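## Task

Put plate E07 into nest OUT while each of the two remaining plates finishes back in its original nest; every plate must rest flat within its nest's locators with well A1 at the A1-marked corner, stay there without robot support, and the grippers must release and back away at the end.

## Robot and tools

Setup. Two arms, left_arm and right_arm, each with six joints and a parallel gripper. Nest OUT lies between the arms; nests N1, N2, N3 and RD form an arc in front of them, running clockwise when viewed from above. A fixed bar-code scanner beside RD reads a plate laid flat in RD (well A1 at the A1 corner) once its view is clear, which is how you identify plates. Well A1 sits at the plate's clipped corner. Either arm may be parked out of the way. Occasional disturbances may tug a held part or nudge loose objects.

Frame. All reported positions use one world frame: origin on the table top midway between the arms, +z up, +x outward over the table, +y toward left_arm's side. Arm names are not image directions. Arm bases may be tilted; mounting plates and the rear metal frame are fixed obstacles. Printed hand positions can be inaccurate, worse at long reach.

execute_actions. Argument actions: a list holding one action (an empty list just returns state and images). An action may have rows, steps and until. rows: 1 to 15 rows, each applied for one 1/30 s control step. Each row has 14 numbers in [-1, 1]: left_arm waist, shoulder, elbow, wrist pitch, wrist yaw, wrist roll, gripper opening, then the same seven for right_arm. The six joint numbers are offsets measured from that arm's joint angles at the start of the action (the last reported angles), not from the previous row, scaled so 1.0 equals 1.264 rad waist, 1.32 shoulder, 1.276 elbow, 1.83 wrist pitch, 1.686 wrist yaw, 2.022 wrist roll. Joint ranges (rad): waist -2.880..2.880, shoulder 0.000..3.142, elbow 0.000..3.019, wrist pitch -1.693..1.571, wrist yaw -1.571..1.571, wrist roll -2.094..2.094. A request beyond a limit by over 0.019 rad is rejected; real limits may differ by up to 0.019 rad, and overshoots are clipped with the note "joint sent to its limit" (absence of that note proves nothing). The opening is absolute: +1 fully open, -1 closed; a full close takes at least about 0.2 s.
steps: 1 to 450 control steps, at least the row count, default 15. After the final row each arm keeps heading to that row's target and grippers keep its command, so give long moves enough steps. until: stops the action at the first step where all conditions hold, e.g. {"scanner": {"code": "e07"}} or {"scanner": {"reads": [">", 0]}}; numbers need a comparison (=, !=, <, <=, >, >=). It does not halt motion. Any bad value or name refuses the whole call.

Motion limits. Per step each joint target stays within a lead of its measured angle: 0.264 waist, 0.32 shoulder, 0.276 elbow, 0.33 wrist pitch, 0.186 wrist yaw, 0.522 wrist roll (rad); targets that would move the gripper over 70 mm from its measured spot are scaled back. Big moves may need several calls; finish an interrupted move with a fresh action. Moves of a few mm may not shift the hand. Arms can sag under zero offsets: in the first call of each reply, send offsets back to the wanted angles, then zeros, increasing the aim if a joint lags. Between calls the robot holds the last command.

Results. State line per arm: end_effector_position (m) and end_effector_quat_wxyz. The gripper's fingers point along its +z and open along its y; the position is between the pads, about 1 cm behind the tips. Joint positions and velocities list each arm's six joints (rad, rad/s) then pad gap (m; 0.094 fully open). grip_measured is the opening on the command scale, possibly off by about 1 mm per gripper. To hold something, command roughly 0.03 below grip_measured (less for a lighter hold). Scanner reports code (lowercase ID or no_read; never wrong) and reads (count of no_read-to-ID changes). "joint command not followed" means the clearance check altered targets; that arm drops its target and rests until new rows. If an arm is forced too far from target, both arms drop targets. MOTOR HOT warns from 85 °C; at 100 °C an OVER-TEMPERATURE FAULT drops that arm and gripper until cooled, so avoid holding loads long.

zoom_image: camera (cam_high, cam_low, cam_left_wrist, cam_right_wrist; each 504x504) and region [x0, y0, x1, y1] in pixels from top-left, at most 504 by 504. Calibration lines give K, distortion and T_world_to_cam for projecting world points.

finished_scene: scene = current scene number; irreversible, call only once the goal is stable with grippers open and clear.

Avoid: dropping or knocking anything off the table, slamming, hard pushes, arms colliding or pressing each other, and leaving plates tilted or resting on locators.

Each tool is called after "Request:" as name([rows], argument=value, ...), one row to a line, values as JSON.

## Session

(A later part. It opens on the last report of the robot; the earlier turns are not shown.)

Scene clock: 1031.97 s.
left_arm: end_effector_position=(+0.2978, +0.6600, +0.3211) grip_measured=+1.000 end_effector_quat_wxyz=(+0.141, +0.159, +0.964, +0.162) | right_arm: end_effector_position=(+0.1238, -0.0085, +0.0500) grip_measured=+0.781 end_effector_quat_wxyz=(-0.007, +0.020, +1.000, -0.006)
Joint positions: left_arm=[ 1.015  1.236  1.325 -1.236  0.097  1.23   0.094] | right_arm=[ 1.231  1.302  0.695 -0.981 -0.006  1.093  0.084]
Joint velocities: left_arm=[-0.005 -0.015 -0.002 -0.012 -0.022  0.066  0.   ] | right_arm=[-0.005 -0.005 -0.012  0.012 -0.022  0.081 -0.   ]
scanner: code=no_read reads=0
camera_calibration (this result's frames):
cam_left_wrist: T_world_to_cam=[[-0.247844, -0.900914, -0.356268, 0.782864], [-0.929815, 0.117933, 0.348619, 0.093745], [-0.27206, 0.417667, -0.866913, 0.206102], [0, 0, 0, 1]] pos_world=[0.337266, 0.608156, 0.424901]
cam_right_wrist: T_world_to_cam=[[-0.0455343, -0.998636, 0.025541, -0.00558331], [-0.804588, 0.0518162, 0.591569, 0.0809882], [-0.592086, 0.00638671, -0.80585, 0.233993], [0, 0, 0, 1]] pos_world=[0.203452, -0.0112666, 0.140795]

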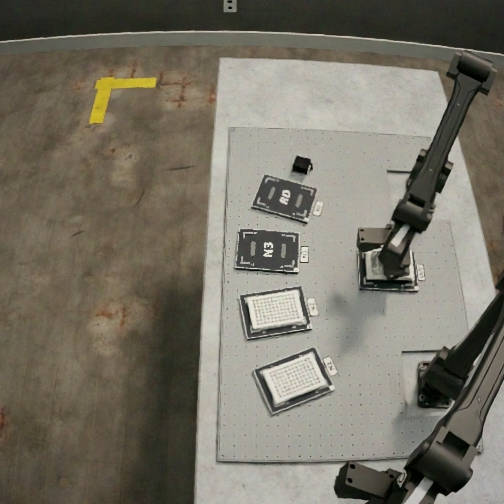

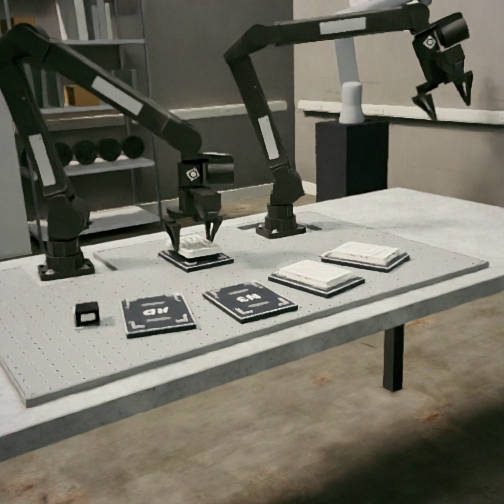

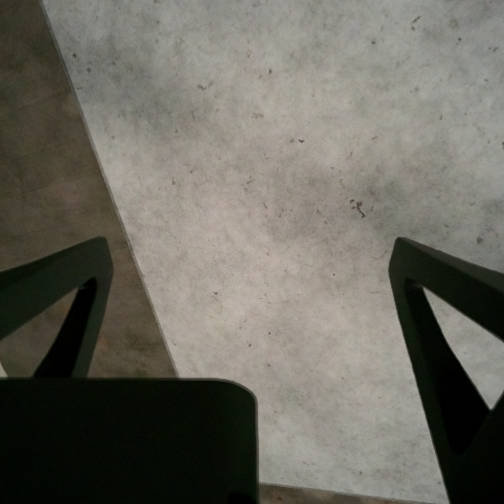

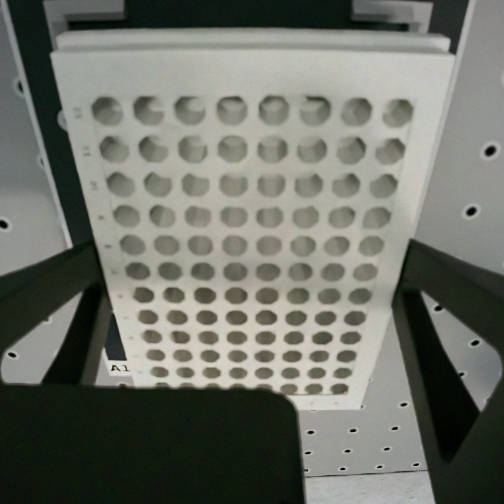

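Request:
execute_actions([
  {"rows": [[0,0,0,0,0,0,1, 0.005,0.005,-0.003,0.008,0,0.006,0.75],[0,0,0,0,0,0,1, 0.009,0.010,-0.005,0.015,0,0.011,0.75],[0,0,0,0,0,0,1, 0.012,0.014,-0.007,0.021,0,0.015,0.75],[0,0,0,0,0,0,1, 0.014,0.016,-0.008,0.025,0,0.018,0.75],[0,0,0,0,0,0,1, 0.014,0.017,-0.0085,0.027,0,0.019,0.75]], "steps": 15},
])

Scene clock: 1152.47 s.
left_arm: end_effector_position=(+0.2978, +0.6600, +0.3211) grip_measured=+1.000 end_effector_quat_wxyz=(+0.141, +0.159, +0.964, +0.162) | right_arm: end_effector_position=(+0.1259, -0.0015, +0.0478) grip_measured=+0.781 end_effector_quat_wxyz=(+0.000, +0.031, +0.999, +0.007)
Joint positions: left_arm=[ 1.015  1.236  1.325 -1.236  0.097  1.23   0.094] | right_arm=[ 1.236  1.306  0.692 -0.944 -0.006  1.12   0.084]
Joint velocities: left_arm=[ 0.005  0.005 -0.007  0.007 -0.081 -0.051  0.   ] | right_arm=[-0.005 -0.005 -0.012  0.007 -0.007  0.007 -0.002]
scanner: code=no_read reads=0
camera_calibration (this result's frames):
cam_left_wrist: T_world_to_cam=[[-0.247844, -0.900914, -0.356268, 0.782864], [-0.929815, 0.117933, 0.348619, 0.093745], [-0.27206, 0.417667, -0.866913, 0.206102], [0, 0, 0, 1]] pos_world=[0.337266, 0.608156, 0.424901]
cam_right_wrist: T_world_to_cam=[[-0.0678028, -0.997698, -0.000941089, 0.00567367], [-0.812003, 0.054635, 0.581091, 0.0850736], [-0.579702, 0.0401638, -0.813838, 0.232353], [0, 0, 0, 1]] pos_world=[0.20416, -0.00831955, 0.139668]

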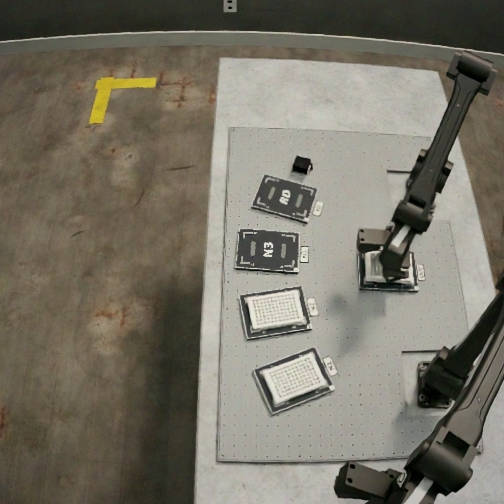

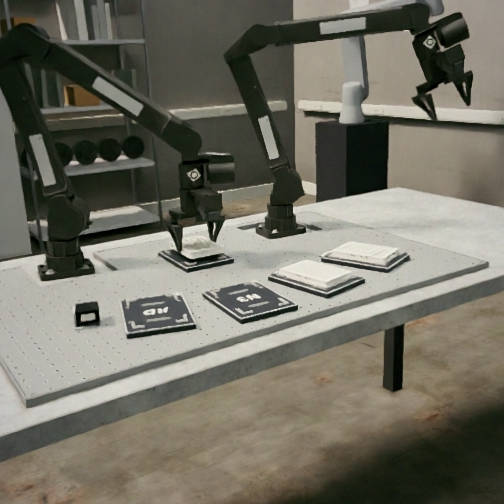

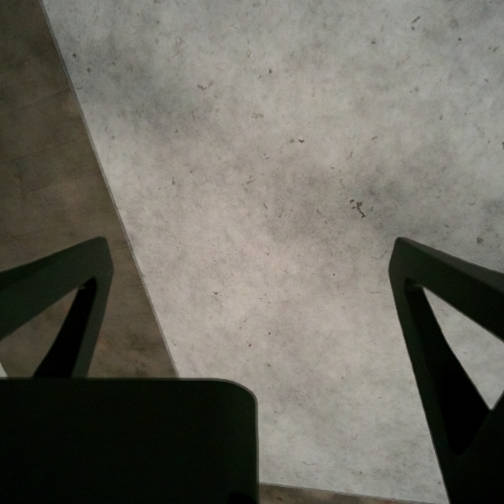

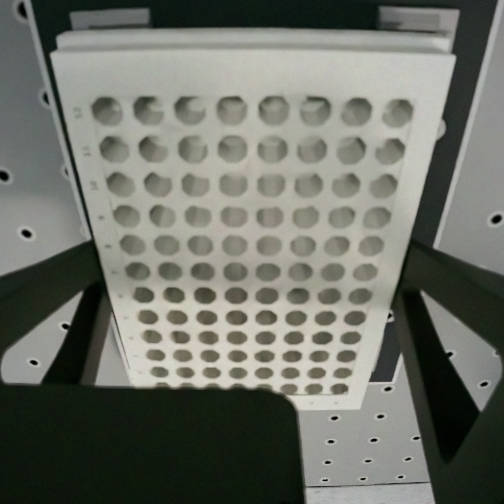

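Request:
zoom_image(camera="cam_right_wrist", region=[0, 0, 168, 168])

Request:
zoom_image(camera="cam_right_wrist", region=[336, 0, 504, 168])

Region (0, 0, 168, 168) of cam_right_wrist's 504x504 image, scaled by 3.000, with more detail than that image has.

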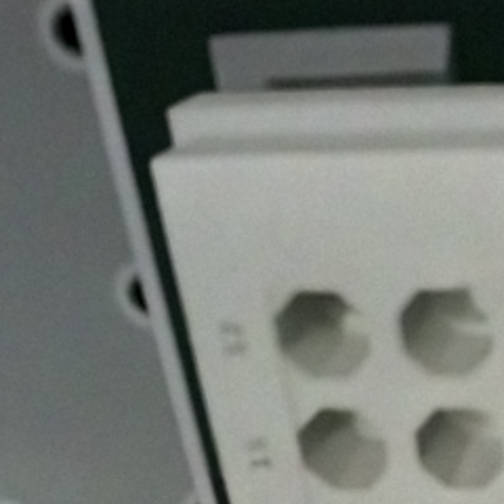

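Region (336, 0, 504, 168) of cam_right_wrist's 504x504 image, scaled by 3.000, with more detail than that image has.

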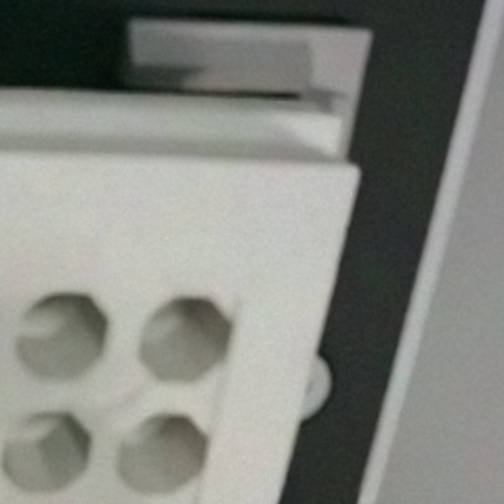

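Request:
execute_actions([
  {"rows": [[0,0,0,0,0,0,1, 0,0.006,-0.004,0.004,0,-0.003,0.75],[0,0,0,0,0,0,1, 0,0.011,-0.008,0.008,0,-0.006,0.75],[0,0,0,0,0,0,1, 0,0.016,-0.011,0.011,0,-0.008,0.75],[0,0,0,0,0,0,1, 0,0.019,-0.013,0.013,0,-0.009,0.75],[0,0,0,0,0,0,1, 0,0.021,-0.0144,0.014,0,-0.010,0.75]], "steps": 14},
])

Scene clock: 1233.87 s.
left_arm: end_effector_position=(+0.2978, +0.6600, +0.3211) grip_measured=+1.000 end_effector_quat_wxyz=(+0.141, +0.159, +0.964, +0.162) | right_arm: end_effector_position=(+0.1241, -0.0046, +0.0407) grip_measured=+0.781 end_effector_quat_wxyz=(-0.002, +0.027, +1.000, +0.002)
Joint positions: left_arm=[ 1.015  1.236  1.325 -1.236  0.097  1.23   0.094] | right_arm=[ 1.236  1.317  0.679 -0.931 -0.006  1.111  0.084]
Joint velocities: left_arm=[ 0.015  0.005 -0.012 -0.017 -0.007  0.007  0.   ] | right_arm=[-0.024 -0.005 -0.017  0.012  0.051 -0.051 -0.   ]
scanner: code=no_read reads=0
camera_calibration (this result's frames):
cam_left_wrist: T_world_to_cam=[[-0.247844, -0.900914, -0.356268, 0.782864], [-0.929815, 0.117933, 0.348619, 0.093745], [-0.27206, 0.417667, -0.866913, 0.206102], [0, 0, 0, 1]] pos_world=[0.337266, 0.608156, 0.424901]
cam_right_wrist: T_world_to_cam=[[-0.0578847, -0.998286, 0.0086491, 0.000777435], [-0.809527, 0.0520062, 0.584774, 0.0874572], [-0.584221, 0.0268478, -0.81115, 0.226064], [0, 0, 0, 1]] pos_world=[0.202916, -0.00984155, 0.132223]

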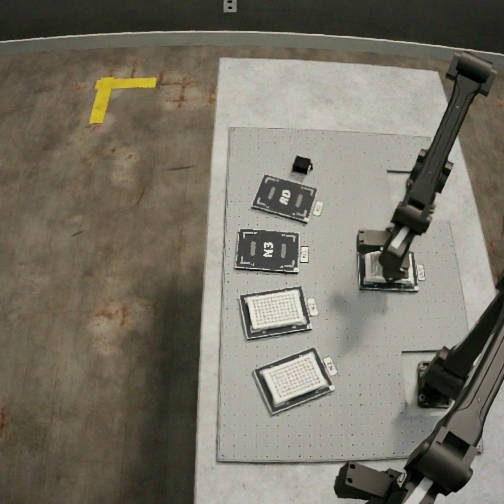

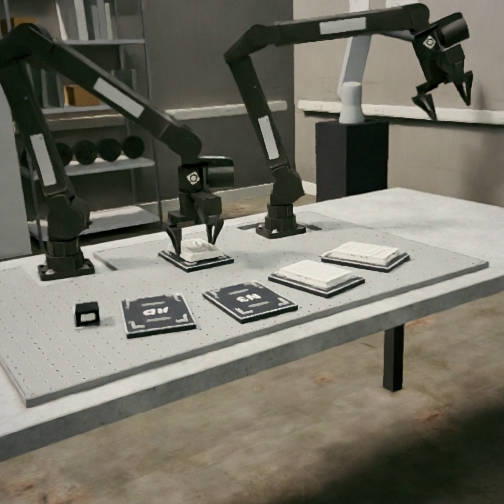

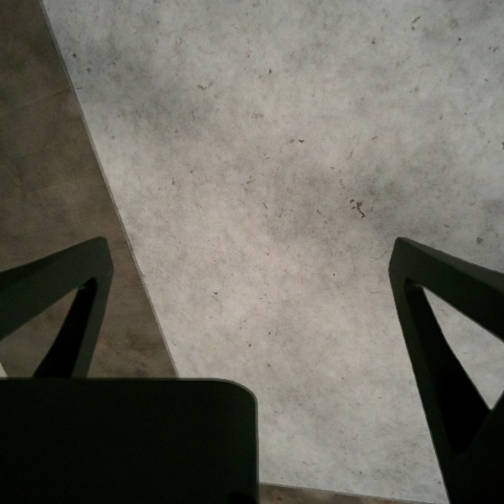

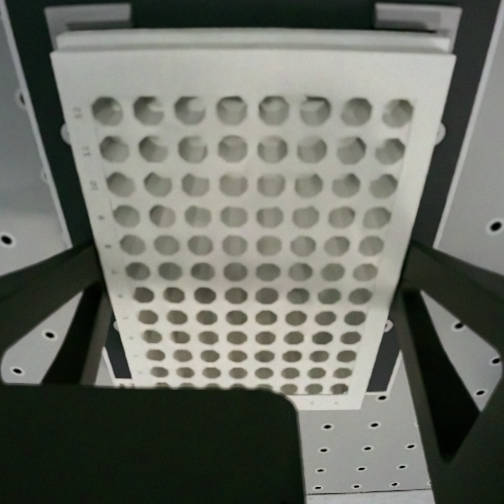

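Excellent — on target. Let me check details.

Request:
zoom_image(camera="cam_right_wrist", region=[0, 0, 168, 168])

Request:
zoom_image(camera="cam_right_wrist", region=[336, 0, 504, 168])

Region (0, 0, 168, 168) of cam_right_wrist's 504x504 image, scaled by 3.000, with more detail than that image has.

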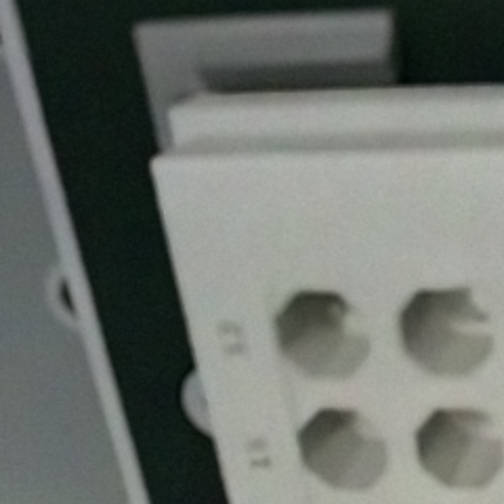

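Region (336, 0, 504, 168) of cam_right_wrist's 504x504 image, scaled by 3.000, with more detail than that image has.

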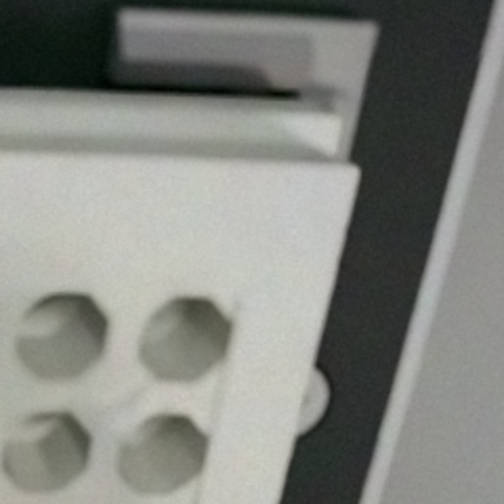

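Request:
execute_actions([
  {"rows": [[0,0,0,0,0,0,1, 0,0.0129,0.004,0.0069,0,0,0.75],[0,0,0,0,0,0,1, 0,0.0153,0.004,0.0076,0,0,0.75],[0,0,0,0,0,0,1, 0,0.0186,0.004,0.0085,0,0,0.75],[0,0,0,0,0,0,1, 0,0.0219,0.004,0.0093,0,0,0.75],[0,0,0,0,0,0,1, 0,0.0252,0.004,0.0102,0,0,0.75],[0,0,0,0,0,0,1, 0,0.0280,0.004,0.0109,0,0,0.75],[0,0,0,0,0,0,1, 0,0.0301,0.004,0.0115,0,0,0.75],[0,0,0,0,0,0,1, 0,0.0317,0.004,0.0119,0,0,0.75],[0,0,0,0,0,0,1, 0,0.0329,0.004,0.0122,0,0,0.75],[0,0,0,0,0,0,1, 0,0.0333,0.004,0.0123,0,0,0.75]], "steps": 16},
])

Scene clock: 1285.50 s.
left_arm: end_effector_position=(+0.2978, +0.6600, +0.3211) grip_measured=+1.000 end_effector_quat_wxyz=(+0.141, +0.159, +0.964, +0.162) | right_arm: end_effector_position=(+0.1243, -0.0043, +0.0375) grip_measured=+0.781 end_effector_quat_wxyz=(-0.004, +0.026, +1.000, -0.000)
Joint positions: left_arm=[ 1.015  1.236  1.325 -1.236  0.097  1.23   0.094] | right_arm=[ 1.236  1.329  0.679 -0.925 -0.006  1.109  0.084]
Joint velocities: left_arm=[-0.015 -0.005 -0.002  0.017 -0.037 -0.051  0.   ] | right_arm=[ 0.005  0.005 -0.002  0.007 -0.051 -0.051  0.   ]
scanner: code=no_read reads=0
camera_calibration (this result's frames):
cam_left_wrist: T_world_to_cam=[[-0.247844, -0.900914, -0.356268, 0.782864], [-0.929815, 0.117933, 0.348619, 0.093745], [-0.27206, 0.417667, -0.866913, 0.206102], [0, 0, 0, 1]] pos_world=[0.337266, 0.608156, 0.424901]
cam_right_wrist: T_world_to_cam=[[-0.0567108, -0.998296, 0.0137793, 0.000790469], [-0.807944, 0.0539966, 0.586781, 0.0891833], [-0.586525, 0.0221439, -0.809629, 0.223785], [0, 0, 0, 1]] pos_world=[0.203355, -0.00898194, 0.12884]

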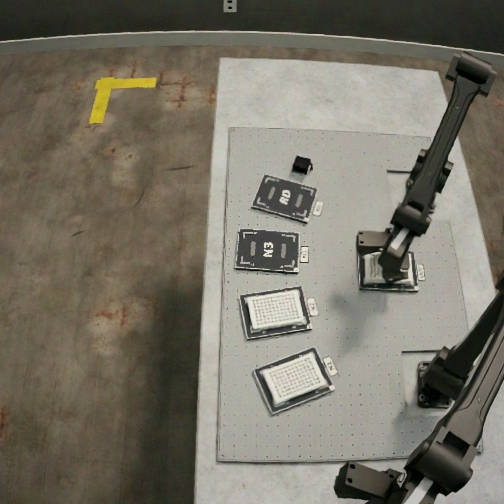

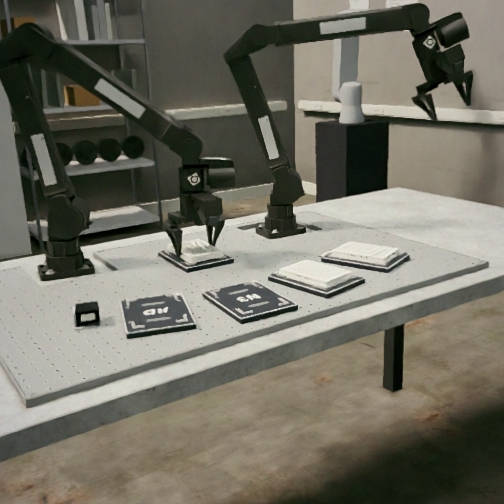

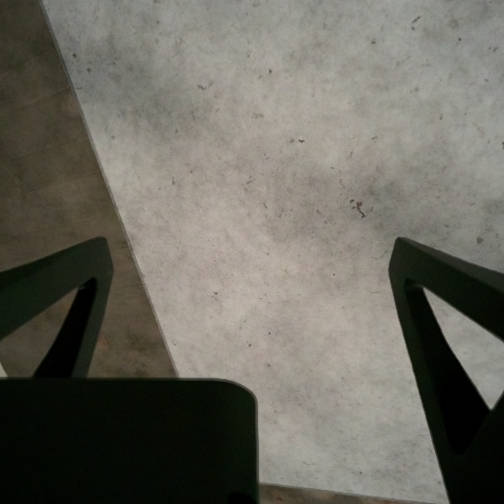

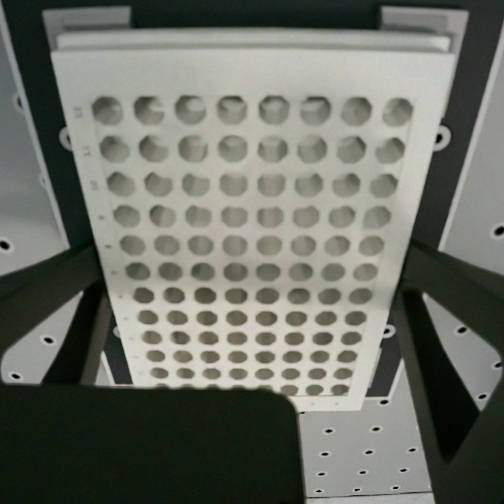

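Request:
zoom_image(camera="cam_right_wrist", region=[0, 0, 168, 168])

Request:
zoom_image(camera="cam_right_wrist", region=[336, 0, 504, 168])

Region (0, 0, 168, 168) of cam_right_wrist's 504x504 image, scaled by 3.000, with more detail than that image has.

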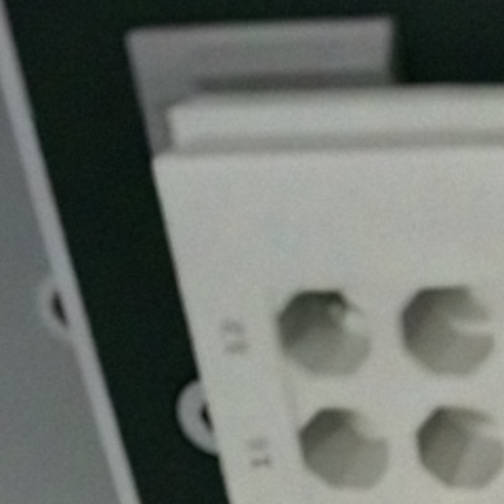

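Region (336, 0, 504, 168) of cam_right_wrist's 504x504 image, scaled by 3.000, with more detail than that image has.

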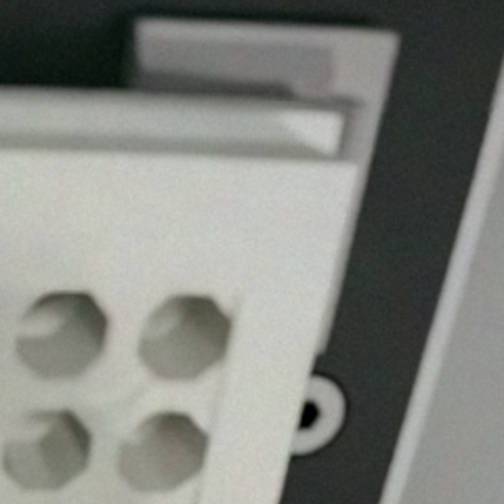

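Request:
zoom_image(camera="cam_right_wrist", region=[60, 260, 200, 400])

Request:
zoom_image(camera="cam_right_wrist", region=[300, 260, 440, 400])

Region (60, 260, 200, 400) of cam_right_wrist's 504x504 image, scaled by 3.600, with more detail than that image has.

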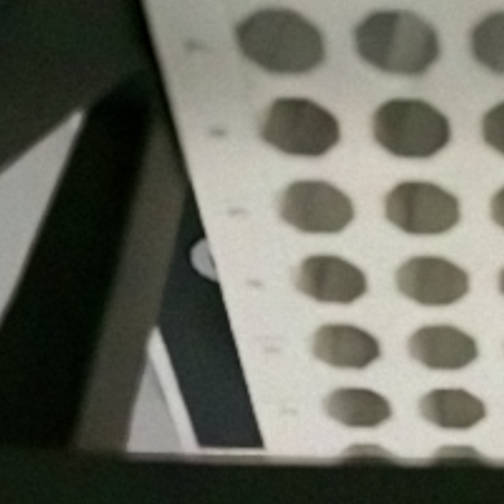

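Region (300, 260, 440, 400) of cam_right_wrist's 504x504 image, scaled by 3.600, with more detail than that image has.

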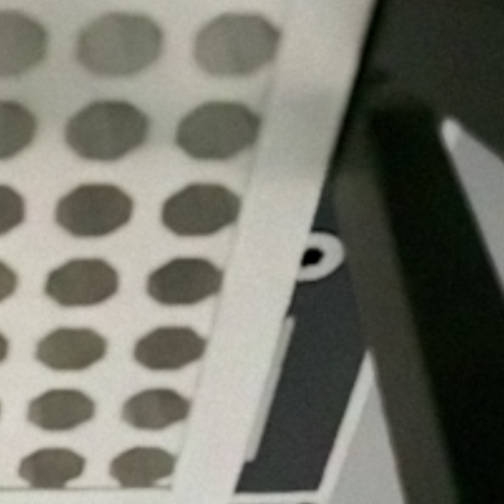

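Request:
execute_actions([
  {"rows": [[0,0,0,0,0,0,1, 0,0,0.004,-0.004,0,0,0.75],[0,0,0,0,0,0,1, 0,0,0.004,-0.007,0,0,0.75],[0,0,0,0,0,0,1, 0,0,0.004,-0.009,0,0,0.75],[0,0,0,0,0,0,1, 0,0,0.004,-0.0098,0,0,0.75]], "steps": 11},
])

Scene clock: 1325.00 s.
left_arm: end_effector_position=(+0.2978, +0.6600, +0.3211) grip_measured=+1.000 end_effector_quat_wxyz=(+0.141, +0.159, +0.964, +0.162) | right_arm: end_effector_position=(+0.1236, -0.0055, +0.0383) grip_measured=+0.781 end_effector_quat_wxyz=(-0.005, +0.026, +1.000, -0.002)
Joint positions: left_arm=[ 1.015  1.236  1.325 -1.236  0.097  1.23   0.094] | right_arm=[ 1.236  1.326  0.679 -0.932 -0.006  1.109  0.084]
Joint velocities: left_arm=[ 0.015 -0.005 -0.002  0.002 -0.007 -0.022  0.   ] | right_arm=[-0.015  0.015 -0.022 -0.002  0.022 -0.051 -0.   ]
scanner: code=no_read reads=0
camera_calibration (this result's frames):
cam_left_wrist: T_world_to_cam=[[-0.247844, -0.900914, -0.356268, 0.782864], [-0.929815, 0.117933, 0.348619, 0.093745], [-0.27206, 0.417667, -0.866913, 0.206102], [0, 0, 0, 1]] pos_world=[0.337266, 0.608156, 0.424901]
cam_right_wrist: T_world_to_cam=[[-0.0566818, -0.998244, 0.017203, -0.000563443], [-0.806843, 0.0559488, 0.58811, 0.0880946], [-0.58804, 0.0194551, -0.808598, 0.224165], [0, 0, 0, 1]] pos_world=[0.202864, -0.00985238, 0.129459]

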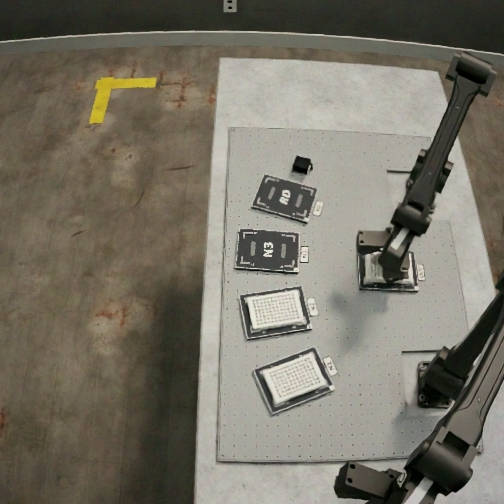

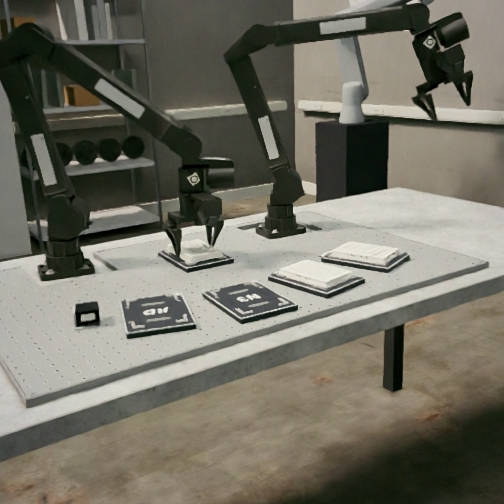

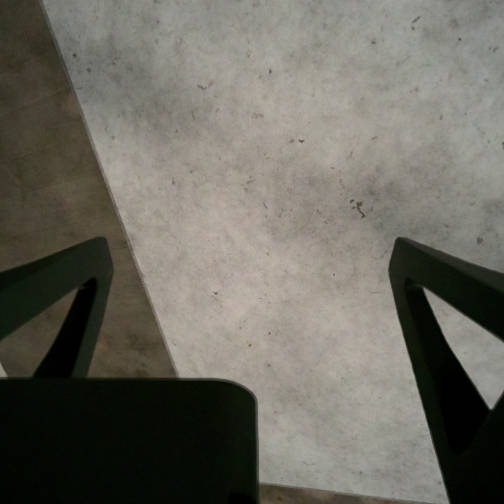

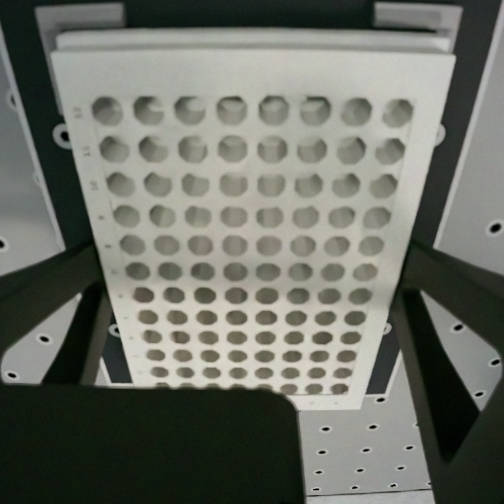

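Request:
zoom_image(camera="cam_right_wrist", region=[0, 0, 168, 168])

Request:
zoom_image(camera="cam_right_wrist", region=[336, 0, 504, 168])

Region (0, 0, 168, 168) of cam_right_wrist's 504x504 image, scaled by 3.000, with more detail than that image has.

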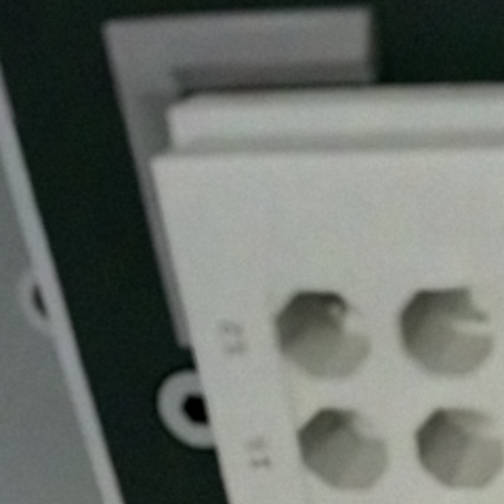

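Region (336, 0, 504, 168) of cam_right_wrist's 504x504 image, scaled by 3.000, with more detail than that image has.

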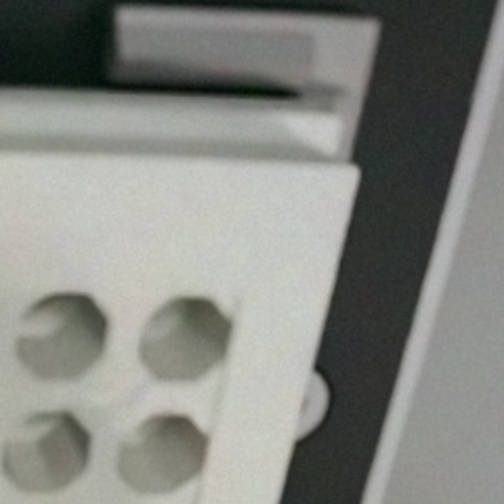

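Request:
execute_actions([
  {"rows": [[0,0,0,0,0,0,1, 0,0,0.004,0.004,0,-0.004,0.75],[0,0,0,0,0,0,1, 0,0,0.004,0.0065,0,-0.007,0.75],[0,0,0,0,0,0,1, 0,0,0.004,0.008,0,-0.009,0.75],[0,0,0,0,0,0,1, 0,0,0.004,0.0082,0,-0.0094,0.75]], "steps": 10},
])

Scene clock: 1397.33 s.
left_arm: end_effector_position=(+0.2978, +0.6600, +0.3211) grip_measured=+1.000 end_effector_quat_wxyz=(+0.141, +0.159, +0.964, +0.162) | right_arm: end_effector_position=(+0.1240, -0.0048, +0.0383) grip_measured=+0.781 end_effector_quat_wxyz=(-0.004, +0.022, +1.000, -0.001)
Joint positions: left_arm=[ 1.015  1.236  1.325 -1.236  0.097  1.23   0.094] | right_arm=[ 1.236  1.326  0.679 -0.929 -0.006  1.101  0.084]
Joint velocities: left_arm=[ 0.005  0.015 -0.012  0.002  0.037 -0.007  0.   ] | right_arm=[ 0.005  0.005  0.002 -0.017 -0.051  0.037 -0.001]
scanner: code=no_read reads=0
camera_calibration (this result's frames):
cam_left_wrist: T_world_to_cam=[[-0.247844, -0.900914, -0.356268, 0.782864], [-0.929815, 0.117933, 0.348619, 0.093745], [-0.27206, 0.417667, -0.866913, 0.206102], [0, 0, 0, 1]] pos_world=[0.337266, 0.608156, 0.424901]
cam_right_wrist: T_world_to_cam=[[-0.0487066, -0.998709, 0.0144019, -0.000773921], [-0.808128, 0.0478778, 0.587058, 0.0885191], [-0.58699, 0.016955, -0.809417, 0.224253], [0, 0, 0, 1]] pos_world=[0.203131, -0.00881324, 0.12956]

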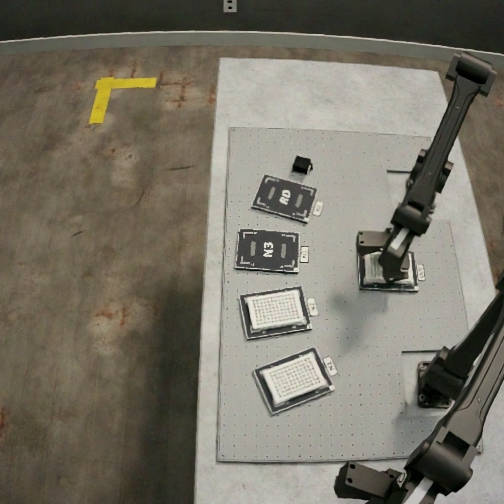

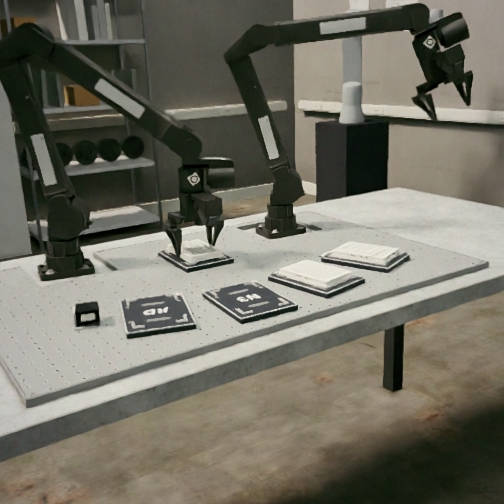

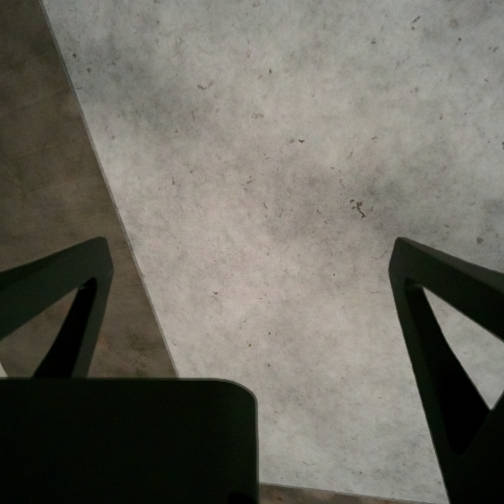

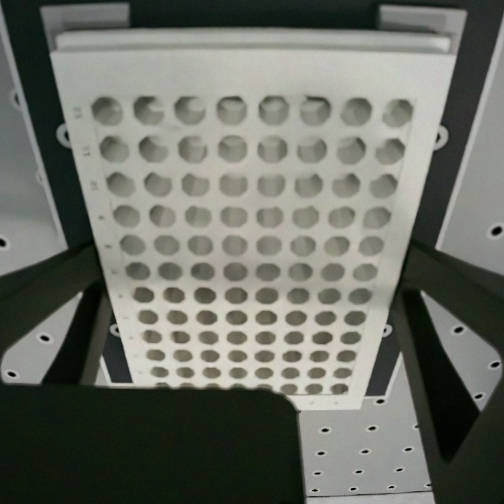

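Request:
zoom_image(camera="cam_right_wrist", region=[0, 0, 168, 168])

Request:
zoom_image(camera="cam_right_wrist", region=[336, 0, 504, 168])

Region (0, 0, 168, 168) of cam_right_wrist's 504x504 image, scaled by 3.000, with more detail than that image has.

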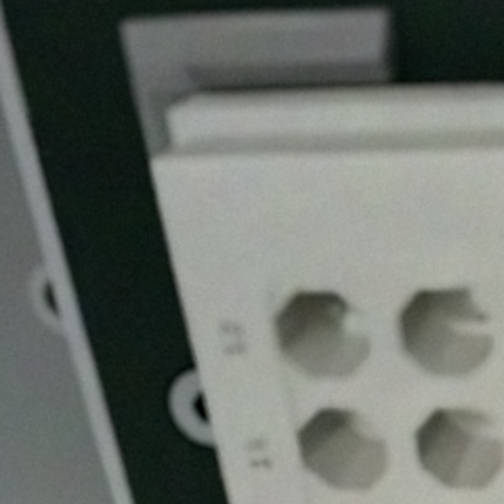

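Region (336, 0, 504, 168) of cam_right_wrist's 504x504 image, scaled by 3.000, with more detail than that image has.

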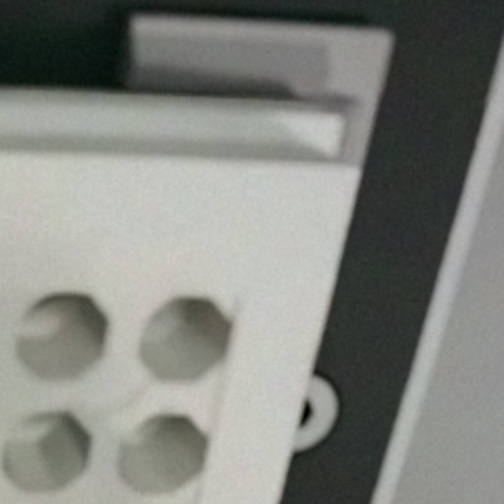

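Request:
execute_actions([
  {"rows": [[0,0,0,0,0,0,1, 0,0.0114,0.004,0.0033,0,0,0.75],[0,0,0,0,0,0,1, 0,0.0136,0.004,0.0049,0,0,0.75],[0,0,0,0,0,0,1, 0,0.0159,0.004,0.0066,0,0,0.75],[0,0,0,0,0,0,1, 0,0.0182,0.004,0.0071,0,0,0.75],[0,0,0,0,0,0,1, 0,0.0205,0.004,0.0077,0,0,0.75],[0,0,0,0,0,0,1, 0,0.0227,0.004,0.0082,0,0,0.75],[0,0,0,0,0,0,1, 0,0.0242,0.004,0.0085,0,0,0.75],[0,0,0,0,0,0,1, 0,0.0258,0.004,0.0087,0,0,0.75],[0,0,0,0,0,0,1, 0,0.0265,0.004,0.0087,0,0,0.75],[0,0,0,0,0,0,1, 0,0.0273,0.004,0.0087,0,0,0.75]], "steps": 16},
])

Scene clock: 1419.10 s.
left_arm: end_effector_position=(+0.2978, +0.6600, +0.3211) grip_measured=+1.000 end_effector_quat_wxyz=(+0.141, +0.159, +0.964, +0.162) | right_arm: end_effector_position=(+0.1239, -0.0051, +0.0354) grip_measured=+0.781 end_effector_quat_wxyz=(-0.006, +0.021, +1.000, -0.004)
Joint positions: left_arm=[ 1.015  1.236  1.325 -1.236  0.097  1.23   0.094] | right_arm=[ 1.236  1.337  0.679 -0.926 -0.006  1.1    0.084]
Joint velocities: left_arm=[-0.024 -0.005 -0.002 -0.017 -0.022  0.066  0.   ] | right_arm=[-0.015 -0.015 -0.007 -0.022 -0.037 -0.037 -0.   ]
scanner: code=no_read reads=0
camera_calibration (this result's frames):
cam_left_wrist: T_world_to_cam=[[-0.247844, -0.900914, -0.356268, 0.782864], [-0.929815, 0.117933, 0.348619, 0.093745], [-0.27206, 0.417667, -0.866913, 0.206102], [0, 0, 0, 1]] pos_world=[0.337266, 0.608156, 0.424901]
cam_right_wrist: T_world_to_cam=[[-0.047116, -0.998664, 0.0212046, -0.00144618], [-0.805995, 0.0505484, 0.58976, 0.0897449], [-0.590044, 0.0106963, -0.8073, 0.222122], [0, 0, 0, 1]] pos_world=[0.203327, -0.0083566, 0.126422]

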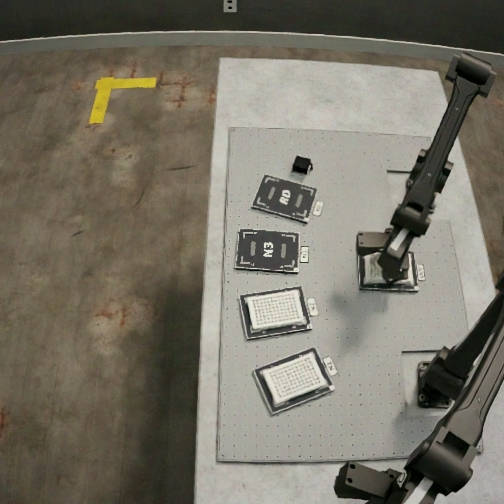

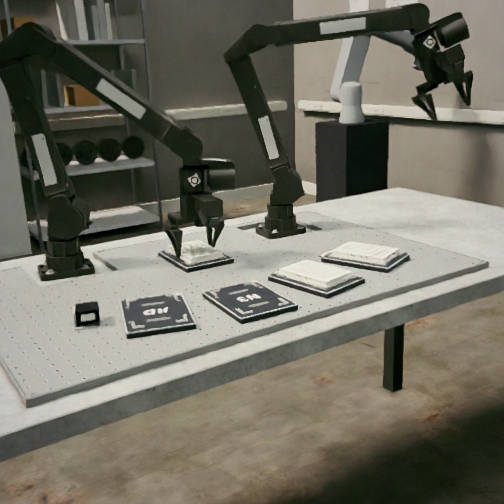

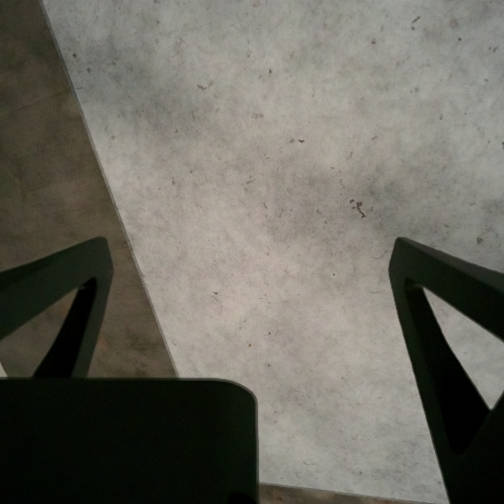

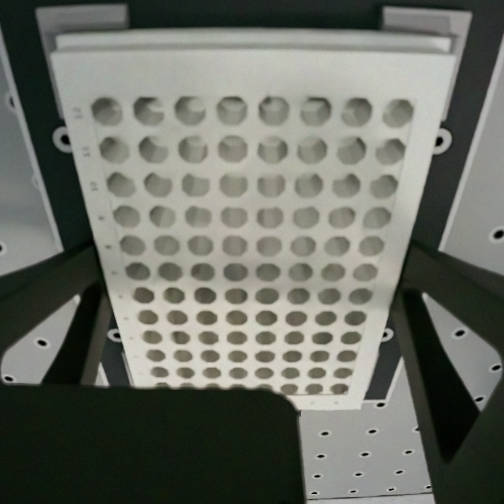

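Now z=0.0354 and the image looks like the seated reference. Check details.

Request:
zoom_image(camera="cam_right_wrist", region=[0, 0, 168, 168])

Request:
zoom_image(camera="cam_right_wrist", region=[336, 0, 504, 168])

Region (0, 0, 168, 168) of cam_right_wrist's 504x504 image, scaled by 3.000, with more detail than that image has.

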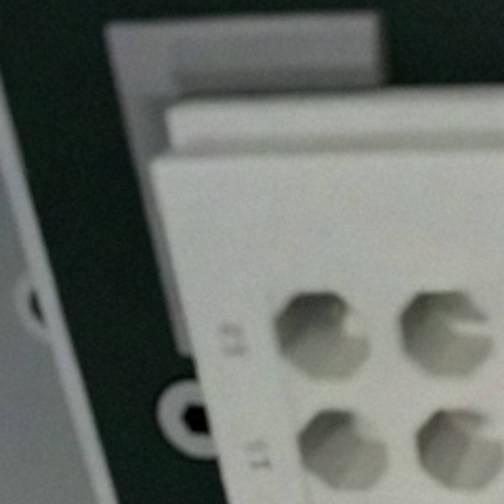

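Region (336, 0, 504, 168) of cam_right_wrist's 504x504 image, scaled by 3.000, with more detail than that image has.

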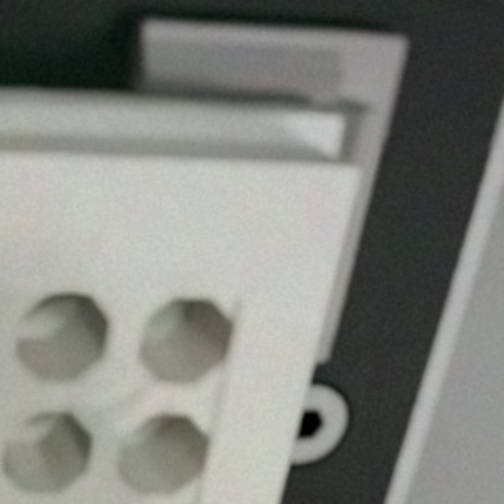

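Request:
execute_actions([
  {"rows": [[0,0,0,0,0,0,1, 0,0.008,0.004,0,0,0,0.78],[0,0,0,0,0,0,1, 0,0.006,0.004,0,0,0,0.82],[0,0,0,0,0,0,1, 0,0.004,0.004,0,0,0,0.87],[0,0,0,0,0,0,1, 0,0.002,0.008,0,0,0,0.93],[0,0,0,0,0,0,1, 0,0,0.014,-0.003,0,0,1],[0,0,0,0,0,0,1, 0,0,0.020,-0.005,0,0,1],[0,0,0,0,0,0,1, 0,-0.004,0.026,-0.008,0,0,1],[0,0,0,0,0,0,1, 0,-0.012,0.036,-0.020,0,0,1],[0,0,0,0,0,0,1, 0,-0.024,0.052,-0.038,0,0,1],[0,0,0,0,0,0,1, 0,-0.040,0.072,-0.062,0,0,1],[0,0,0,0,0,0,1, 0,-0.060,0.097,-0.093,0,0,1],[0,0,0,0,0,0,1, 0,-0.082,0.125,-0.128,0,0,1],[0,0,0,0,0,0,1, 0,-0.104,0.153,-0.163,0,0,1],[0,0,0,0,0,0,1, 0,-0.124,0.178,-0.194,0,0,1],[0,0,0,0,0,0,1, 0,-0.138,0.197,-0.217,0,0,1]], "steps": 30},
])

Scene clock: 1461.07 s.
left_arm: end_effector_position=(+0.2978, +0.6600, +0.3211) grip_measured=+1.000 end_effector_quat_wxyz=(+0.141, +0.159, +0.964, +0.162) | right_arm: end_effector_position=(+0.1280, +0.0022, +0.1738) grip_measured=+1.000 end_effector_quat_wxyz=(+0.006, +0.021, +1.000, +0.019)
Joint positions: left_arm=[ 1.015  1.236  1.325 -1.236  0.097  1.23   0.094] | right_arm=[ 1.236  1.14   0.919 -1.311 -0.006  1.1    0.094]
Joint velocities: left_arm=[-0.005 -0.005  0.007  0.017  0.051  0.007  0.   ] | right_arm=[-0.024  0.024 -0.017 -0.007  0.007  0.022  0.   ]
scanner: code=no_read reads=0
camera_calibration (this result's frames):
cam_left_wrist: T_world_to_cam=[[-0.247844, -0.900914, -0.356268, 0.782864], [-0.929815, 0.117933, 0.348619, 0.093745], [-0.27206, 0.417667, -0.866913, 0.206102], [0, 0, 0, 1]] pos_world=[0.337266, 0.608156, 0.424901]
cam_right_wrist: T_world_to_cam=[[-0.0474515, -0.998566, -0.0248022, 0.0111961], [-0.820656, 0.0248178, 0.570884, 0.0163353], [-0.56945, 0.0474434, -0.820656, 0.33578], [0, 0, 0, 1]] pos_world=[0.205147, -0.00515595, 0.266512]

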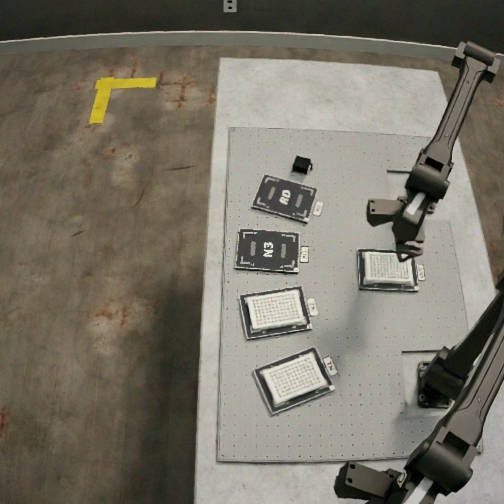

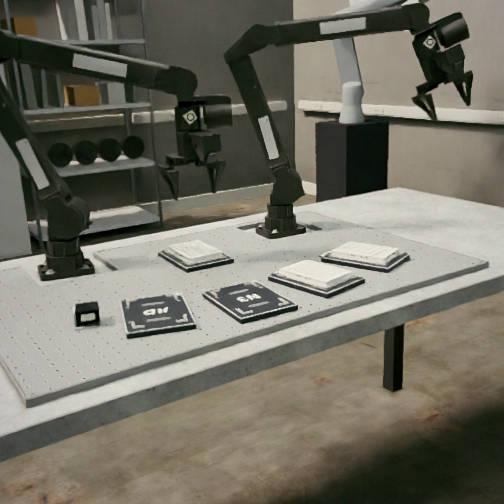

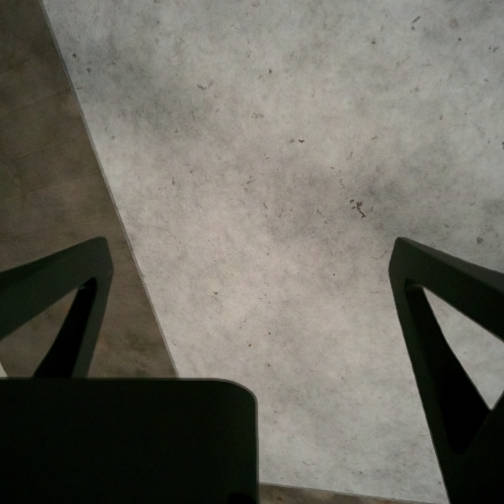

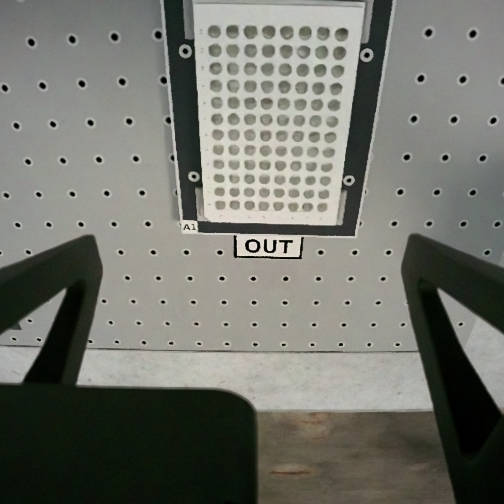

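Request:
zoom_image(camera="cam_right_wrist", region=[150, 0, 410, 270])

Request:
zoom_image(camera="cam_high", region=[225, 220, 445, 430])

Request:
zoom_image(camera="cam_low", region=[140, 220, 430, 330])

Region (150, 0, 410, 270) of cam_right_wrist's 504x504 image, scaled by 1.867, with more detail than that image has; it fills the left 485 columns of this view, and the rest is white.

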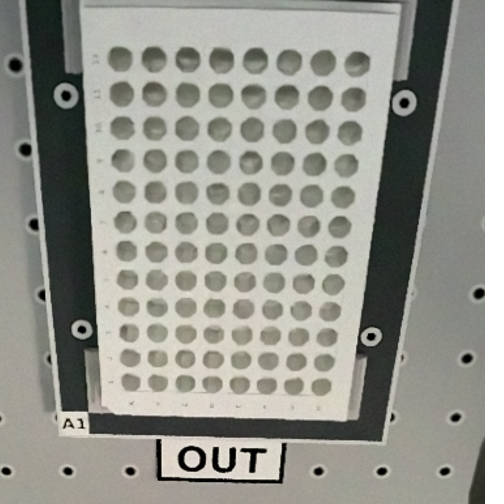

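Region (225, 220, 445, 430) of cam_high's 504x504 image, scaled by 2.291, with more detail than that image has; it fills the top 481 rows of this view, and the rest is white.

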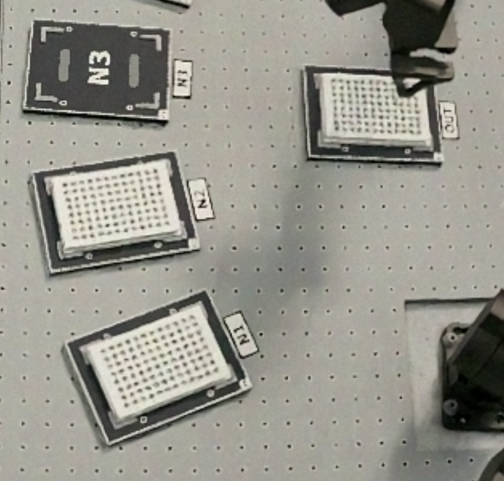

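Region (140, 220, 430, 330) of cam_low's 504x504 image, scaled by 1.738, with more detail than that image has; it fills the top 191 rows of this view, and the rest is white.

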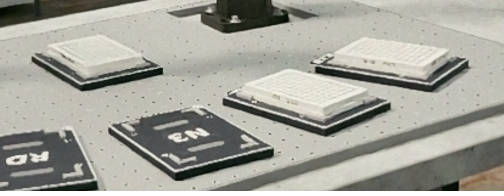

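Request:
execute_actions(actions=[])

Scene clock: 1510.80 s.
left_arm: end_effector_position=(+0.2978, +0.6600, +0.3211) grip_measured=+1.000 end_effector_quat_wxyz=(+0.141, +0.159, +0.964, +0.162) | right_arm: end_effector_position=(+0.1280, +0.0022, +0.1738) grip_measured=+1.000 end_effector_quat_wxyz=(+0.006, +0.021, +1.000, +0.019)
Joint positions: left_arm=[ 1.015  1.236  1.325 -1.236  0.097  1.23   0.094] | right_arm=[ 1.236  1.14   0.919 -1.311 -0.006  1.1    0.094]
Joint velocities: left_arm=[ 0.005 -0.005  0.007 -0.017 -0.007  0.007  0.   ] | right_arm=[-0.005 -0.015 -0.002  0.017 -0.051 -0.081  0.   ]
scanner: code=no_read reads=0
camera_calibration (this result's frames):
cam_left_wrist: T_world_to_cam=[[-0.247844, -0.900914, -0.356268, 0.782864], [-0.929815, 0.117933, 0.348619, 0.093745], [-0.27206, 0.417667, -0.866913, 0.206102], [0, 0, 0, 1]] pos_world=[0.337266, 0.608156, 0.424901]
cam_right_wrist: T_world_to_cam=[[-0.0474515, -0.998566, -0.0248022, 0.0111961], [-0.820656, 0.0248178, 0.570884, 0.0163353], [-0.56945, 0.0474434, -0.820656, 0.33578], [0, 0, 0, 1]] pos_world=[0.205147, -0.00515595, 0.266512]

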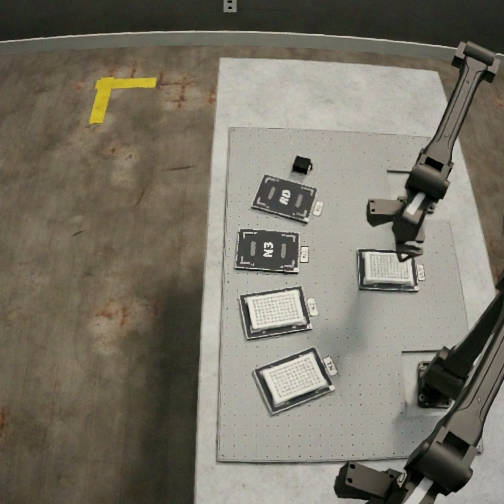

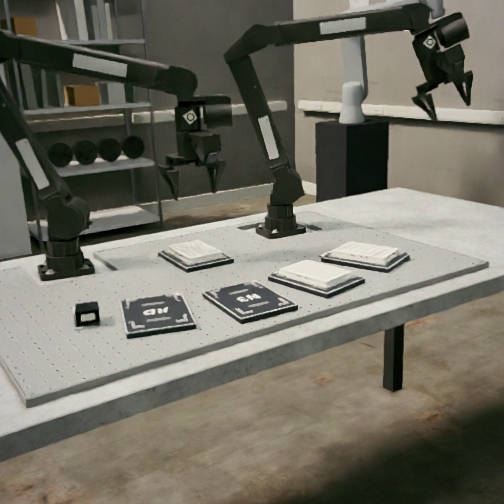

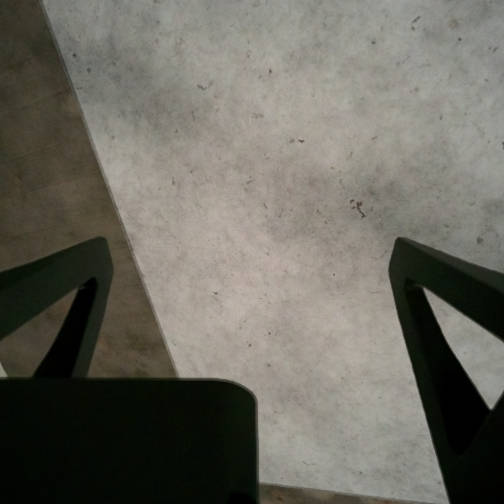

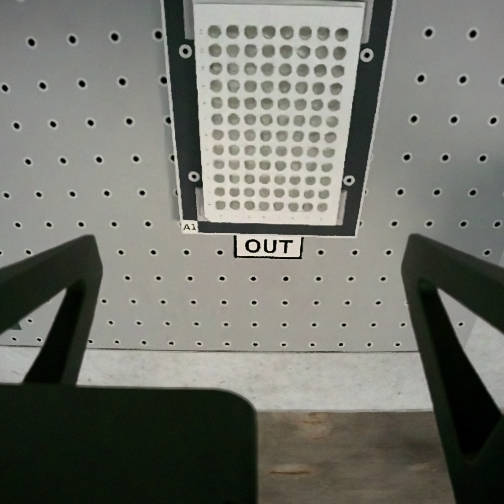

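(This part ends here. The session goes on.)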